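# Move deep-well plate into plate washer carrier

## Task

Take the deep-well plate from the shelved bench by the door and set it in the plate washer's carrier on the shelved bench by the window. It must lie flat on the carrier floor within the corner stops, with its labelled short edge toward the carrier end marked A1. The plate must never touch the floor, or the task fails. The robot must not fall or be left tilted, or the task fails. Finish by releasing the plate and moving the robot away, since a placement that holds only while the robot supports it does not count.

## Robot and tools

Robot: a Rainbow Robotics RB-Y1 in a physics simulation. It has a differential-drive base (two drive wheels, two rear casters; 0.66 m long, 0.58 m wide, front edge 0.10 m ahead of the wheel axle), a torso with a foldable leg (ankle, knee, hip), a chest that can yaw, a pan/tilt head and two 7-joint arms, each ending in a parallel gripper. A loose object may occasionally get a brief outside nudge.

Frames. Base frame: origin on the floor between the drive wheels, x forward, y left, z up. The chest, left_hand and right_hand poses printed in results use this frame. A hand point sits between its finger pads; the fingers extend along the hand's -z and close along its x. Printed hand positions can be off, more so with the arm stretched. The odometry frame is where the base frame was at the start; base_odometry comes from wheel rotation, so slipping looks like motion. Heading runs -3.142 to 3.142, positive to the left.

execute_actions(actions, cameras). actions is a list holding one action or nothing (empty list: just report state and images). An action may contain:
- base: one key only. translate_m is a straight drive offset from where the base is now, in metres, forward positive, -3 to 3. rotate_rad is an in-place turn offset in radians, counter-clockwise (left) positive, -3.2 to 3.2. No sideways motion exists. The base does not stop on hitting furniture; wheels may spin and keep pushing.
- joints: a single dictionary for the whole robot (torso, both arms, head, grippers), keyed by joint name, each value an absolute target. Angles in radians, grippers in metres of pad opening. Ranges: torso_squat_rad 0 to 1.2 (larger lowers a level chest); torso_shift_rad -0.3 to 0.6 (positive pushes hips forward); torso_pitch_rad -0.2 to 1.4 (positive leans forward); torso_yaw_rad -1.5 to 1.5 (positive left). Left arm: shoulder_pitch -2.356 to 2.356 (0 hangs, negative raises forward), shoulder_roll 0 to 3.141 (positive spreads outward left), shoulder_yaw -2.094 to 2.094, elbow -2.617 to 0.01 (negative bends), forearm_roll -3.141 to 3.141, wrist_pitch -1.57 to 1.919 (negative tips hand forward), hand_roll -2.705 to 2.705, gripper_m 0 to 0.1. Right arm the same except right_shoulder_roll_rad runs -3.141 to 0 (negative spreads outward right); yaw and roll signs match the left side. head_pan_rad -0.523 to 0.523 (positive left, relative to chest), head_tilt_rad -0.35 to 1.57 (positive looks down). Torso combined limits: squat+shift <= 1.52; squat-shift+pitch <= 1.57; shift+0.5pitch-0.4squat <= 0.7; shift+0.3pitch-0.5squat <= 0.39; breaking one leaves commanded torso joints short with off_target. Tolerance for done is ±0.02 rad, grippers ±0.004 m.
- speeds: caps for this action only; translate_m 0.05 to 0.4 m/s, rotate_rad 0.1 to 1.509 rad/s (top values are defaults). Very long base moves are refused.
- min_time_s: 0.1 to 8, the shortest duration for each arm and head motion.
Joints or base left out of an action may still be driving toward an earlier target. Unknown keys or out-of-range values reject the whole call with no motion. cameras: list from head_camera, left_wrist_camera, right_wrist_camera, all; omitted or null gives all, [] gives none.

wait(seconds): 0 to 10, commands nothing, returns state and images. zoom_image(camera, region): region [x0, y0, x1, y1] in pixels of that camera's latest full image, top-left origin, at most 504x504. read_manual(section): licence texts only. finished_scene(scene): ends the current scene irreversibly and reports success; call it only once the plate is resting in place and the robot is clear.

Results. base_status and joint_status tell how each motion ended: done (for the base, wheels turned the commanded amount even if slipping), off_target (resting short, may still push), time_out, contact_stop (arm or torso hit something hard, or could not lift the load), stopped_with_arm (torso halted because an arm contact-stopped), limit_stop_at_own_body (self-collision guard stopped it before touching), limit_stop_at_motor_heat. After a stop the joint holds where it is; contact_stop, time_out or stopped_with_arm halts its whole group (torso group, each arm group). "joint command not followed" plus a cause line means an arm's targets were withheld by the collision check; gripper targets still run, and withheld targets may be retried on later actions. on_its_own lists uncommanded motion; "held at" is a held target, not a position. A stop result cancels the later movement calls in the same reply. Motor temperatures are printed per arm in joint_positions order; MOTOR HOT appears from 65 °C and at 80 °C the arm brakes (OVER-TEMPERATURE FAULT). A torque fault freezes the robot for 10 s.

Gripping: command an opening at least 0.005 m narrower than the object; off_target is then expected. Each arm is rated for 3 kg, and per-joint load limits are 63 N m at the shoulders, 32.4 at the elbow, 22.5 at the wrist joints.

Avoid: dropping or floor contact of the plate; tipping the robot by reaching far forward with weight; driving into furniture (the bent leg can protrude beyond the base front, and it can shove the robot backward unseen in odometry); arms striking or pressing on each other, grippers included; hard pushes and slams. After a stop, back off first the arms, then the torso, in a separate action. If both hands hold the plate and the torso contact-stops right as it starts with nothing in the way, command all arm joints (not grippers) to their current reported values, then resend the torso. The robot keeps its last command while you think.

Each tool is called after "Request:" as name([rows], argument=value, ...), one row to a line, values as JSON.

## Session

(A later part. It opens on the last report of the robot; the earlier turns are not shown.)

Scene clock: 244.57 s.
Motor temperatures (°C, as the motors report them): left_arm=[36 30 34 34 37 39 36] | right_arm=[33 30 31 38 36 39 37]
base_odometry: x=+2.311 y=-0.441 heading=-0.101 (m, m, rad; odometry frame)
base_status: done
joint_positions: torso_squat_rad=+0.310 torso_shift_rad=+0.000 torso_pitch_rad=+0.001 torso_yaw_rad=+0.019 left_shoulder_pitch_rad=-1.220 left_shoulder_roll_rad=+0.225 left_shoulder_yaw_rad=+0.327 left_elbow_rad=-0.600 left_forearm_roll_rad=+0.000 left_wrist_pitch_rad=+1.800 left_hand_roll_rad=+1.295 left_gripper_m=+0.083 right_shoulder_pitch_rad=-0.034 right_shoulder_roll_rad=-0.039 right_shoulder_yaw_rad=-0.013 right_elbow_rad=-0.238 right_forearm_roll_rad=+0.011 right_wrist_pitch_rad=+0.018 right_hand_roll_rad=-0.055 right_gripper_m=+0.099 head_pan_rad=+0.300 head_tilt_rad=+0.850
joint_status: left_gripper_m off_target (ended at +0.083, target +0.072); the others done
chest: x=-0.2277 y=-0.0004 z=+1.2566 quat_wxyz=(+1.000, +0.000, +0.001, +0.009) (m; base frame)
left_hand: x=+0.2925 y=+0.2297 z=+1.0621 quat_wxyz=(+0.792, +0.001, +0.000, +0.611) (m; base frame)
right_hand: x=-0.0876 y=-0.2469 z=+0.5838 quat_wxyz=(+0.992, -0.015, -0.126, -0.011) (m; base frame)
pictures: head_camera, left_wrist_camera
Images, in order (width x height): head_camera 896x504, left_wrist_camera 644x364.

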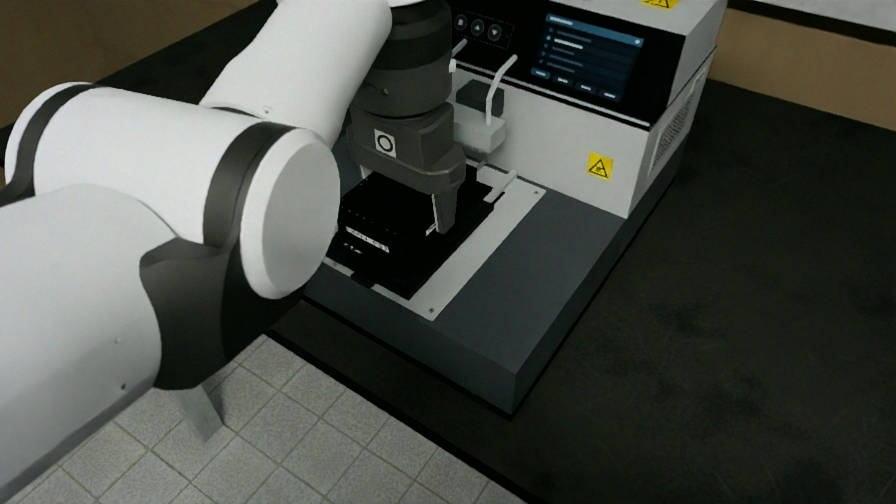

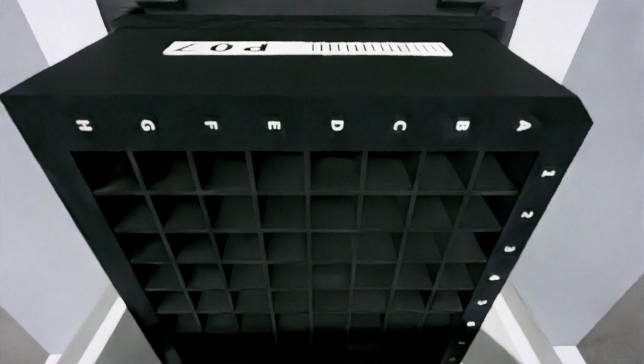

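Request:
zoom_image(camera="left_wrist_camera", region=[105, 0, 205, 30])

Request:
zoom_image(camera="left_wrist_camera", region=[420, 0, 520, 30])

Request:
zoom_image(camera="head_camera", region=[320, 220, 480, 320])

Region (105, 0, 205, 30) of left_wrist_camera's 644x364 image, scaled by 5.040, with more detail than that image has; it fills the top 151 rows of this view, and the rest is white.

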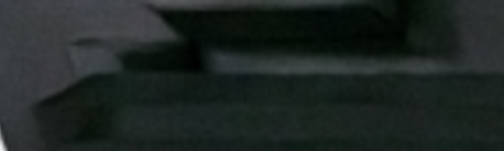

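Region (420, 0, 520, 30) of left_wrist_camera's 644x364 image, scaled by 5.040, with more detail than that image has; it fills the top 151 rows of this view, and the rest is white.

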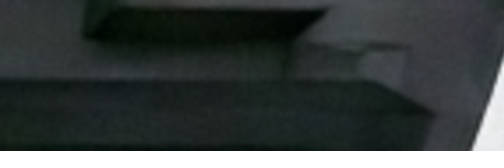

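Region (320, 220, 480, 320) of head_camera's 896x504 image, scaled by 3.150, with more detail than that image has; it fills the top 315 rows of this view, and the rest is white.

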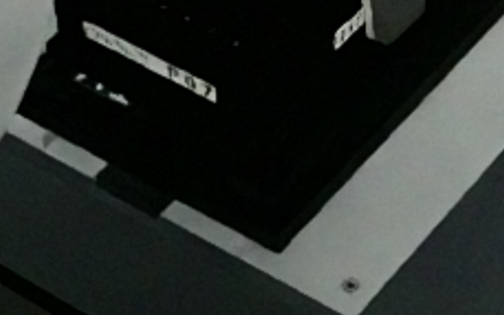

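Request:
zoom_image(camera="left_wrist_camera", region=[0, 240, 180, 364])

Request:
zoom_image(camera="left_wrist_camera", region=[464, 240, 644, 364])

Request:
zoom_image(camera="left_wrist_camera", region=[0, 0, 150, 100])

Request:
zoom_image(camera="left_wrist_camera", region=[494, 0, 644, 100])

Region (0, 240, 180, 364) of left_wrist_camera's 644x364 image, scaled by 2.800, with more detail than that image has; it fills the top 347 rows of this view, and the rest is white.

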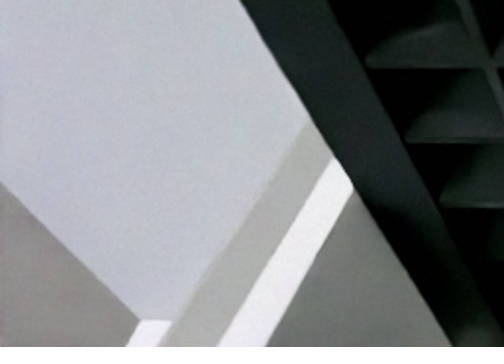

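Region (464, 240, 644, 364) of left_wrist_camera's 644x364 image, scaled by 2.800, with more detail than that image has; it fills the top 347 rows of this view, and the rest is white.

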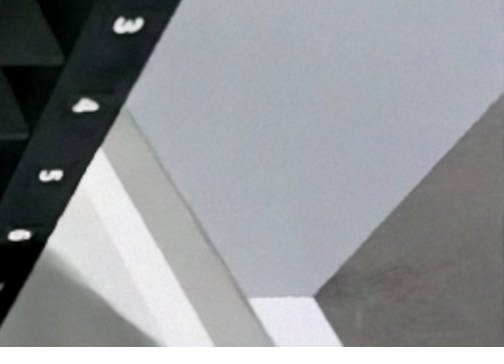

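Region (0, 0, 150, 100) of left_wrist_camera's 644x364 image, scaled by 3.360, with more detail than that image has.

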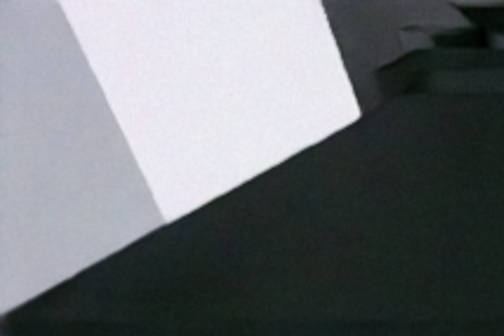

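Region (494, 0, 644, 100) of left_wrist_camera's 644x364 image, scaled by 3.360, with more detail than that image has.

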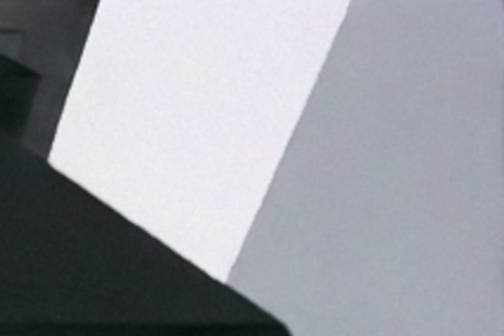

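Request:
execute_actions([
  {"base": {"translate_m": 0.0021}, "joints": {"left_hand_roll_rad": 1.301, "torso_squat_rad": 0.342, "torso_yaw_rad": 0.0188, "left_gripper_m": 0.072}},
], cameras=["left_wrist_camera"])

Request:
zoom_image(camera="left_wrist_camera", region=[70, 0, 210, 45])

Request:
zoom_image(camera="left_wrist_camera", region=[410, 0, 550, 45])

Scene clock: 319.90 s.
Motor temperatures (°C, as the motors report them): left_arm=[36 30 34 34 37 39 36] | right_arm=[33 30 31 38 36 39 37]
base_odometry: x=+2.313 y=-0.441 heading=-0.101 (m, m, rad; odometry frame)
base_status: done
joint_positions: torso_squat_rad=+0.342 torso_shift_rad=+0.000 torso_pitch_rad=+0.001 torso_yaw_rad=+0.019 left_shoulder_pitch_rad=-1.220 left_shoulder_roll_rad=+0.225 left_shoulder_yaw_rad=+0.327 left_elbow_rad=-0.600 left_forearm_roll_rad=+0.000 left_wrist_pitch_rad=+1.800 left_hand_roll_rad=+1.301 left_gripper_m=+0.083 right_shoulder_pitch_rad=-0.034 right_shoulder_roll_rad=-0.039 right_shoulder_yaw_rad=-0.013 right_elbow_rad=-0.238 right_forearm_roll_rad=+0.011 right_wrist_pitch_rad=+0.018 right_hand_roll_rad=-0.055 right_gripper_m=+0.099 head_pan_rad=+0.300 head_tilt_rad=+0.850
joint_status: left_gripper_m off_target (ended at +0.083, target +0.072); the others done
chest: x=-0.2277 y=-0.0003 z=+1.2494 quat_wxyz=(+1.000, +0.000, +0.001, +0.009) (m; base frame)
left_hand: x=+0.2925 y=+0.2297 z=+1.0549 quat_wxyz=(+0.790, +0.001, +0.000, +0.613) (m; base frame)
right_hand: x=-0.0876 y=-0.2469 z=+0.5766 quat_wxyz=(+0.992, -0.015, -0.126, -0.011) (m; base frame)
pictures: left_wrist_camera
Images, in order (width x height): left_wrist_camera 644x364.

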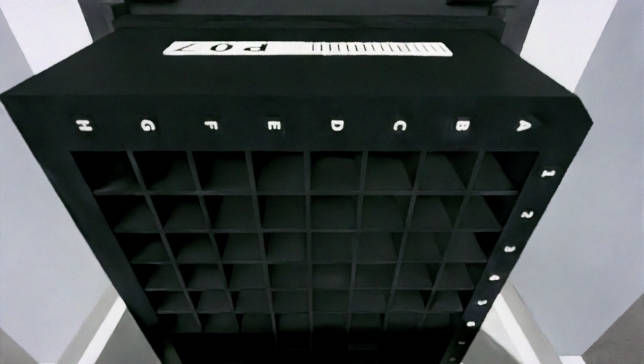

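Region (70, 0, 210, 45) of left_wrist_camera's 644x364 image, scaled by 3.600, with more detail than that image has; it fills the top 162 rows of this view, and the rest is white.

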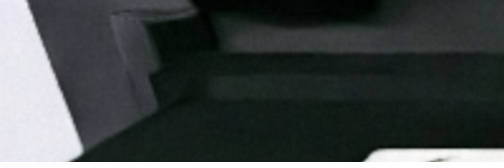

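Region (410, 0, 550, 45) of left_wrist_camera's 644x364 image, scaled by 3.600, with more detail than that image has; it fills the top 162 rows of this view, and the rest is white.

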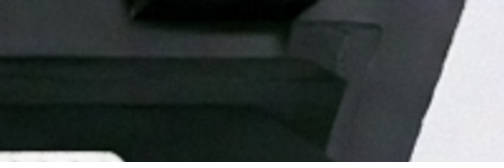

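Request:
execute_actions([
  {"joints": {"torso_squat_rad": 0.362, "torso_yaw_rad": 0.0188, "left_gripper_m": 0.072}},
], cameras=["left_wrist_camera", "head_camera"])

Request:
zoom_image(camera="left_wrist_camera", region=[50, 0, 190, 45])

Request:
zoom_image(camera="left_wrist_camera", region=[430, 0, 570, 45])

Scene clock: 327.53 s.
Motor temperatures (°C, as the motors report them): left_arm=[36 30 34 34 37 39 36] | right_arm=[33 30 31 38 36 39 37]
base_odometry: x=+2.313 y=-0.441 heading=-0.101 (m, m, rad; odometry frame)
base_status: not commanded
joint_positions: torso_squat_rad=+0.362 torso_shift_rad=+0.000 torso_pitch_rad=+0.001 torso_yaw_rad=+0.019 left_shoulder_pitch_rad=-1.220 left_shoulder_roll_rad=+0.225 left_shoulder_yaw_rad=+0.327 left_elbow_rad=-0.600 left_forearm_roll_rad=+0.000 left_wrist_pitch_rad=+1.800 left_hand_roll_rad=+1.301 left_gripper_m=+0.083 right_shoulder_pitch_rad=-0.034 right_shoulder_roll_rad=-0.039 right_shoulder_yaw_rad=-0.013 right_elbow_rad=-0.238 right_forearm_roll_rad=+0.011 right_wrist_pitch_rad=+0.018 right_hand_roll_rad=-0.055 right_gripper_m=+0.099 head_pan_rad=+0.300 head_tilt_rad=+0.850
joint_status: left_gripper_m off_target (ended at +0.083, target +0.072); the others done
chest: x=-0.2278 y=-0.0003 z=+1.2446 quat_wxyz=(+1.000, +0.000, +0.000, +0.009) (m; base frame)
left_hand: x=+0.2924 y=+0.2297 z=+1.0501 quat_wxyz=(+0.790, +0.001, +0.000, +0.613) (m; base frame)
right_hand: x=-0.0876 y=-0.2469 z=+0.5718 quat_wxyz=(+0.992, -0.015, -0.126, -0.011) (m; base frame)
pictures: head_camera, left_wrist_camera
Images, in order (width x height): head_camera 896x504, left_wrist_camera 644x364.

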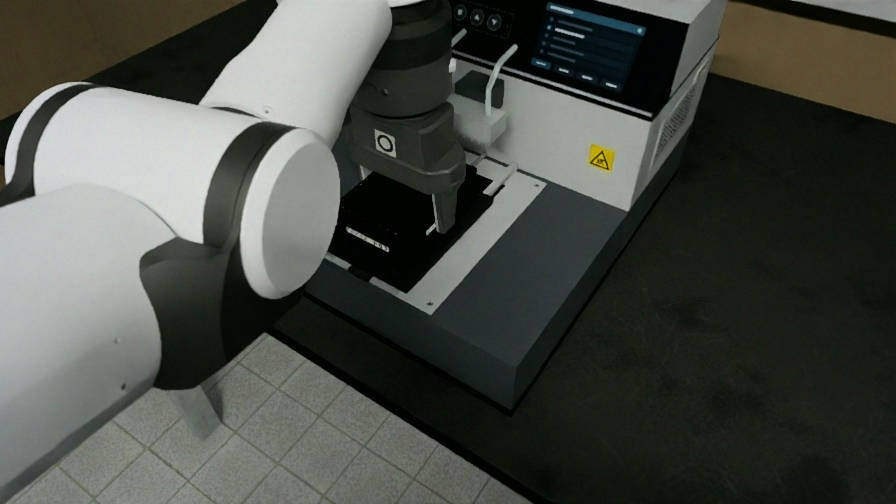

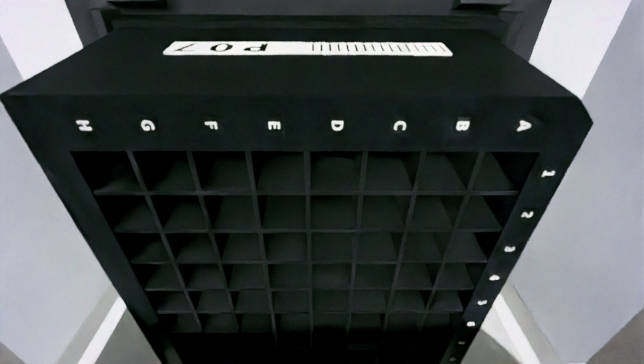

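Region (50, 0, 190, 45) of left_wrist_camera's 644x364 image, scaled by 3.600, with more detail than that image has; it fills the top 162 rows of this view, and the rest is white.

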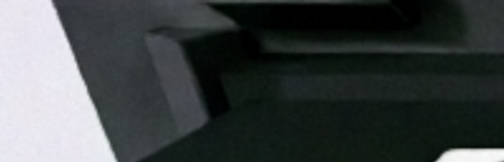

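Region (430, 0, 570, 45) of left_wrist_camera's 644x364 image, scaled by 3.600, with more detail than that image has; it fills the top 162 rows of this view, and the rest is white.

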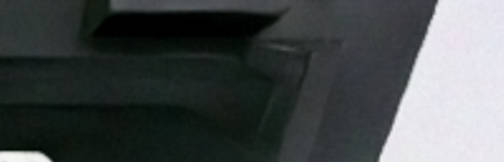

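Request:
execute_actions([
  {"joints": {"torso_squat_rad": 0.368, "torso_yaw_rad": 0.0188, "left_gripper_m": 0.072}},
], cameras=["left_wrist_camera"])

Request:
zoom_image(camera="left_wrist_camera", region=[50, 0, 190, 45])

Request:
zoom_image(camera="left_wrist_camera", region=[430, 0, 570, 45])

Scene clock: 342.03 s.
Motor temperatures (°C, as the motors report them): left_arm=[36 30 34 34 37 39 36] | right_arm=[33 30 31 38 36 39 37]
base_odometry: x=+2.313 y=-0.441 heading=-0.101 (m, m, rad; odometry frame)
base_status: not commanded
joint_positions: torso_squat_rad=+0.368 torso_shift_rad=+0.000 torso_pitch_rad=+0.001 torso_yaw_rad=+0.019 left_shoulder_pitch_rad=-1.221 left_shoulder_roll_rad=+0.225 left_shoulder_yaw_rad=+0.327 left_elbow_rad=-0.600 left_forearm_roll_rad=+0.000 left_wrist_pitch_rad=+1.800 left_hand_roll_rad=+1.301 left_gripper_m=+0.083 right_shoulder_pitch_rad=-0.034 right_shoulder_roll_rad=-0.039 right_shoulder_yaw_rad=-0.013 right_elbow_rad=-0.238 right_forearm_roll_rad=+0.011 right_wrist_pitch_rad=+0.018 right_hand_roll_rad=-0.055 right_gripper_m=+0.099 head_pan_rad=+0.300 head_tilt_rad=+0.850
joint_status: left_gripper_m off_target (ended at +0.083, target +0.072); the others done
chest: x=-0.2280 y=-0.0004 z=+1.2431 quat_wxyz=(+1.000, +0.000, +0.000, +0.009) (m; base frame)
left_hand: x=+0.2926 y=+0.2298 z=+1.0495 quat_wxyz=(+0.790, +0.001, +0.000, +0.613) (m; base frame)
right_hand: x=-0.0876 y=-0.2469 z=+0.5704 quat_wxyz=(+0.992, -0.015, -0.126, -0.011) (m; base frame)
pictures: left_wrist_camera
Images, in order (width x height): left_wrist_camera 644x364.

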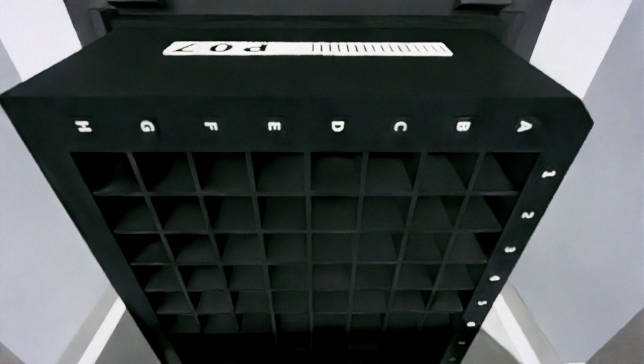

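Region (50, 0, 190, 45) of left_wrist_camera's 644x364 image, scaled by 3.600, with more detail than that image has; it fills the top 162 rows of this view, and the rest is white.

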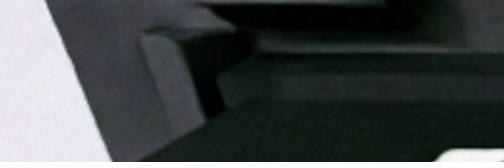

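Region (430, 0, 570, 45) of left_wrist_camera's 644x364 image, scaled by 3.600, with more detail than that image has; it fills the top 162 rows of this view, and the rest is white.

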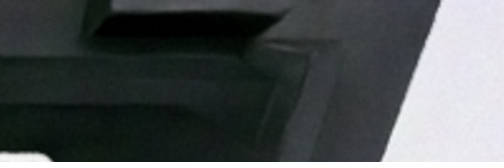

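Request:
execute_actions([
  {"joints": {"left_gripper_m": 0.1}},
], cameras=["left_wrist_camera"])

Scene clock: 346.40 s.
Motor temperatures (°C, as the motors report them): left_arm=[36 30 34 34 37 39 36] | right_arm=[33 30 31 38 36 39 37]
base_odometry: x=+2.313 y=-0.441 heading=-0.101 (m, m, rad; odometry frame)
base_status: not commanded
joint_positions: torso_squat_rad=+0.368 torso_shift_rad=+0.000 torso_pitch_rad=+0.001 torso_yaw_rad=+0.019 left_shoulder_pitch_rad=-1.220 left_shoulder_roll_rad=+0.225 left_shoulder_yaw_rad=+0.327 left_elbow_rad=-0.600 left_forearm_roll_rad=+0.000 left_wrist_pitch_rad=+1.800 left_hand_roll_rad=+1.301 left_gripper_m=+0.100 right_shoulder_pitch_rad=-0.034 right_shoulder_roll_rad=-0.039 right_shoulder_yaw_rad=-0.013 right_elbow_rad=-0.238 right_forearm_roll_rad=+0.011 right_wrist_pitch_rad=+0.018 right_hand_roll_rad=-0.055 right_gripper_m=+0.099 head_pan_rad=+0.300 head_tilt_rad=+0.850
joint_status: all done
chest: x=-0.2278 y=-0.0004 z=+1.2431 quat_wxyz=(+1.000, +0.000, +0.000, +0.009) (m; base frame)
left_hand: x=+0.2926 y=+0.2299 z=+1.0491 quat_wxyz=(+0.790, +0.001, +0.000, +0.613) (m; base frame)
right_hand: x=-0.0876 y=-0.2469 z=+0.5703 quat_wxyz=(+0.992, -0.015, -0.126, -0.011) (m; base frame)
pictures: left_wrist_camera
Images, in order (width x height): left_wrist_camera 644x364.

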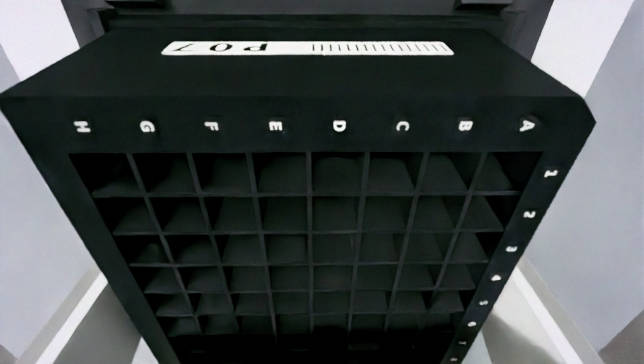

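Request:
execute_actions([
  {"joints": {"torso_squat_rad": 0.0}},
], cameras=["left_wrist_camera", "head_camera"])

Scene clock: 352.63 s.
Motor temperatures (°C, as the motors report them): left_arm=[36 30 34 34 37 39 36] | right_arm=[33 30 31 38 36 39 37]
base_odometry: x=+2.313 y=-0.441 heading=-0.101 (m, m, rad; odometry frame)
base_status: not commanded
joint_positions: torso_squat_rad=+0.000 torso_shift_rad=+0.000 torso_pitch_rad=+0.001 torso_yaw_rad=+0.019 left_shoulder_pitch_rad=-1.220 left_shoulder_roll_rad=+0.225 left_shoulder_yaw_rad=+0.327 left_elbow_rad=-0.600 left_forearm_roll_rad=+0.000 left_wrist_pitch_rad=+1.800 left_hand_roll_rad=+1.301 left_gripper_m=+0.100 right_shoulder_pitch_rad=-0.034 right_shoulder_roll_rad=-0.039 right_shoulder_yaw_rad=-0.013 right_elbow_rad=-0.238 right_forearm_roll_rad=+0.011 right_wrist_pitch_rad=+0.018 right_hand_roll_rad=-0.055 right_gripper_m=+0.099 head_pan_rad=+0.300 head_tilt_rad=+0.850
joint_status: all done
chest: x=-0.2276 y=-0.0004 z=+1.2899 quat_wxyz=(+1.000, +0.000, +0.001, +0.009) (m; base frame)
left_hand: x=+0.2927 y=+0.2299 z=+1.0957 quat_wxyz=(+0.790, +0.001, +0.000, +0.613) (m; base frame)
right_hand: x=-0.0877 y=-0.2469 z=+0.6171 quat_wxyz=(+0.992, -0.015, -0.126, -0.011) (m; base frame)
pictures: head_camera, left_wrist_camera
Images, in order (width x height): head_camera 896x504, left_wrist_camera 644x364.

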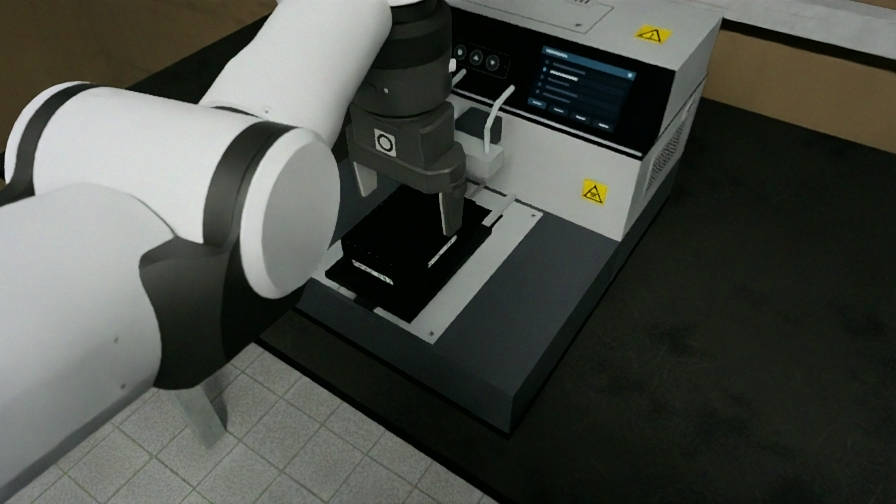

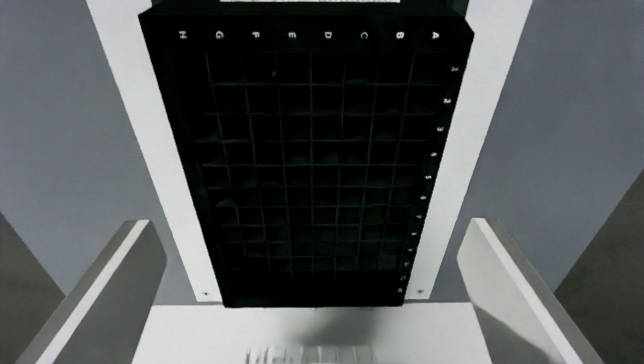

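Request:
execute_actions([
  {"base": {"translate_m": -0.45}, "joints": {"head_tilt_rad": 0.6, "head_pan_rad": 0.15}},
], cameras=["left_wrist_camera", "head_camera"])

Scene clock: 364.67 s.
Motor temperatures (°C, as the motors report them): left_arm=[36 30 34 34 37 39 36] | right_arm=[33 30 31 38 36 39 37]
base_odometry: x=+1.865 y=-0.396 heading=-0.103 (m, m, rad; odometry frame)
base_status: done
joint_positions: torso_squat_rad=+0.000 torso_shift_rad=+0.000 torso_pitch_rad=+0.001 torso_yaw_rad=+0.019 left_shoulder_pitch_rad=-1.220 left_shoulder_roll_rad=+0.225 left_shoulder_yaw_rad=+0.327 left_elbow_rad=-0.600 left_forearm_roll_rad=+0.000 left_wrist_pitch_rad=+1.800 left_hand_roll_rad=+1.301 left_gripper_m=+0.100 right_shoulder_pitch_rad=-0.034 right_shoulder_roll_rad=-0.039 right_shoulder_yaw_rad=-0.013 right_elbow_rad=-0.238 right_forearm_roll_rad=+0.011 right_wrist_pitch_rad=+0.018 right_hand_roll_rad=-0.055 right_gripper_m=+0.099 head_pan_rad=+0.150 head_tilt_rad=+0.600
joint_status: all done
chest: x=-0.2277 y=-0.0004 z=+1.2899 quat_wxyz=(+1.000, +0.000, +0.001, +0.009) (m; base frame)
left_hand: x=+0.2926 y=+0.2299 z=+1.0957 quat_wxyz=(+0.790, +0.001, +0.000, +0.613) (m; base frame)
right_hand: x=-0.0877 y=-0.2469 z=+0.6171 quat_wxyz=(+0.992, -0.015, -0.126, -0.011) (m; base frame)
pictures: head_camera, left_wrist_camera
Images, in order (width x height): head_camera 896x504, left_wrist_camera 644x364.

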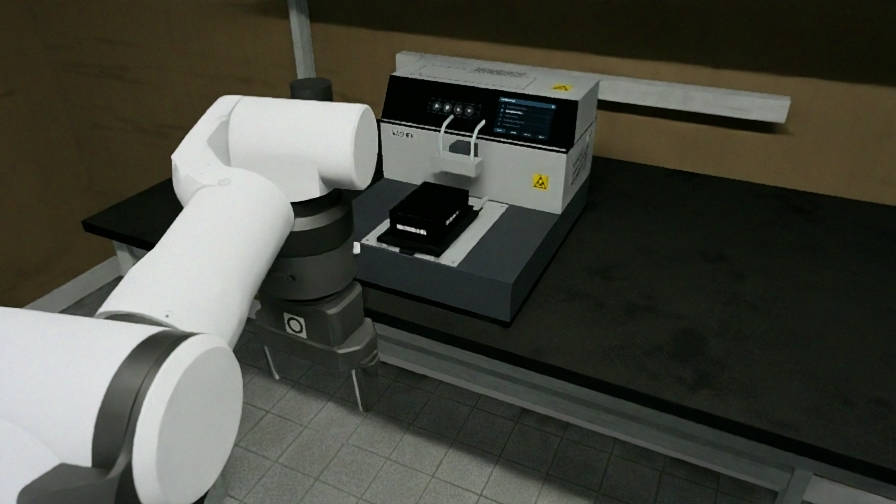

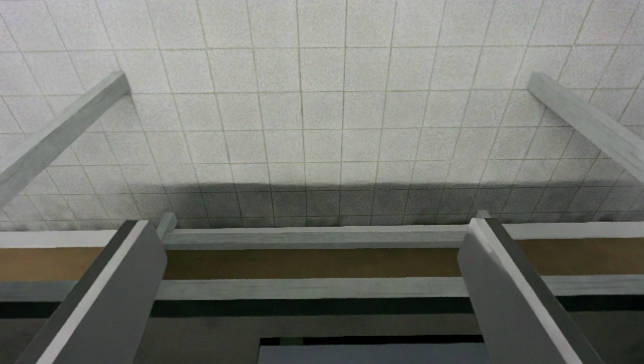

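Request:
zoom_image(camera="head_camera", region=[350, 165, 520, 275])

Region (350, 165, 520, 275) of head_camera's 896x504 image, scaled by 2.965, with more detail than that image has; it fills the top 326 rows of this view, and the rest is white.

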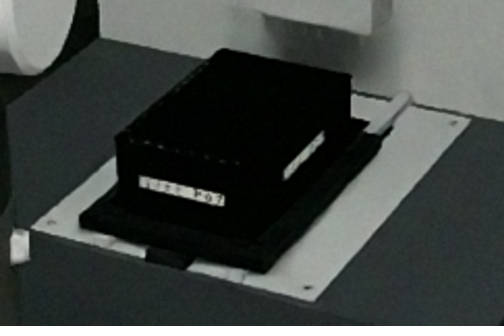

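The plate looks seated flat in the carrier, with its label at the A1 (near) end, and the robot is clear.

Request:
finished_scene(scene=2)

The scene is finished: the task was done.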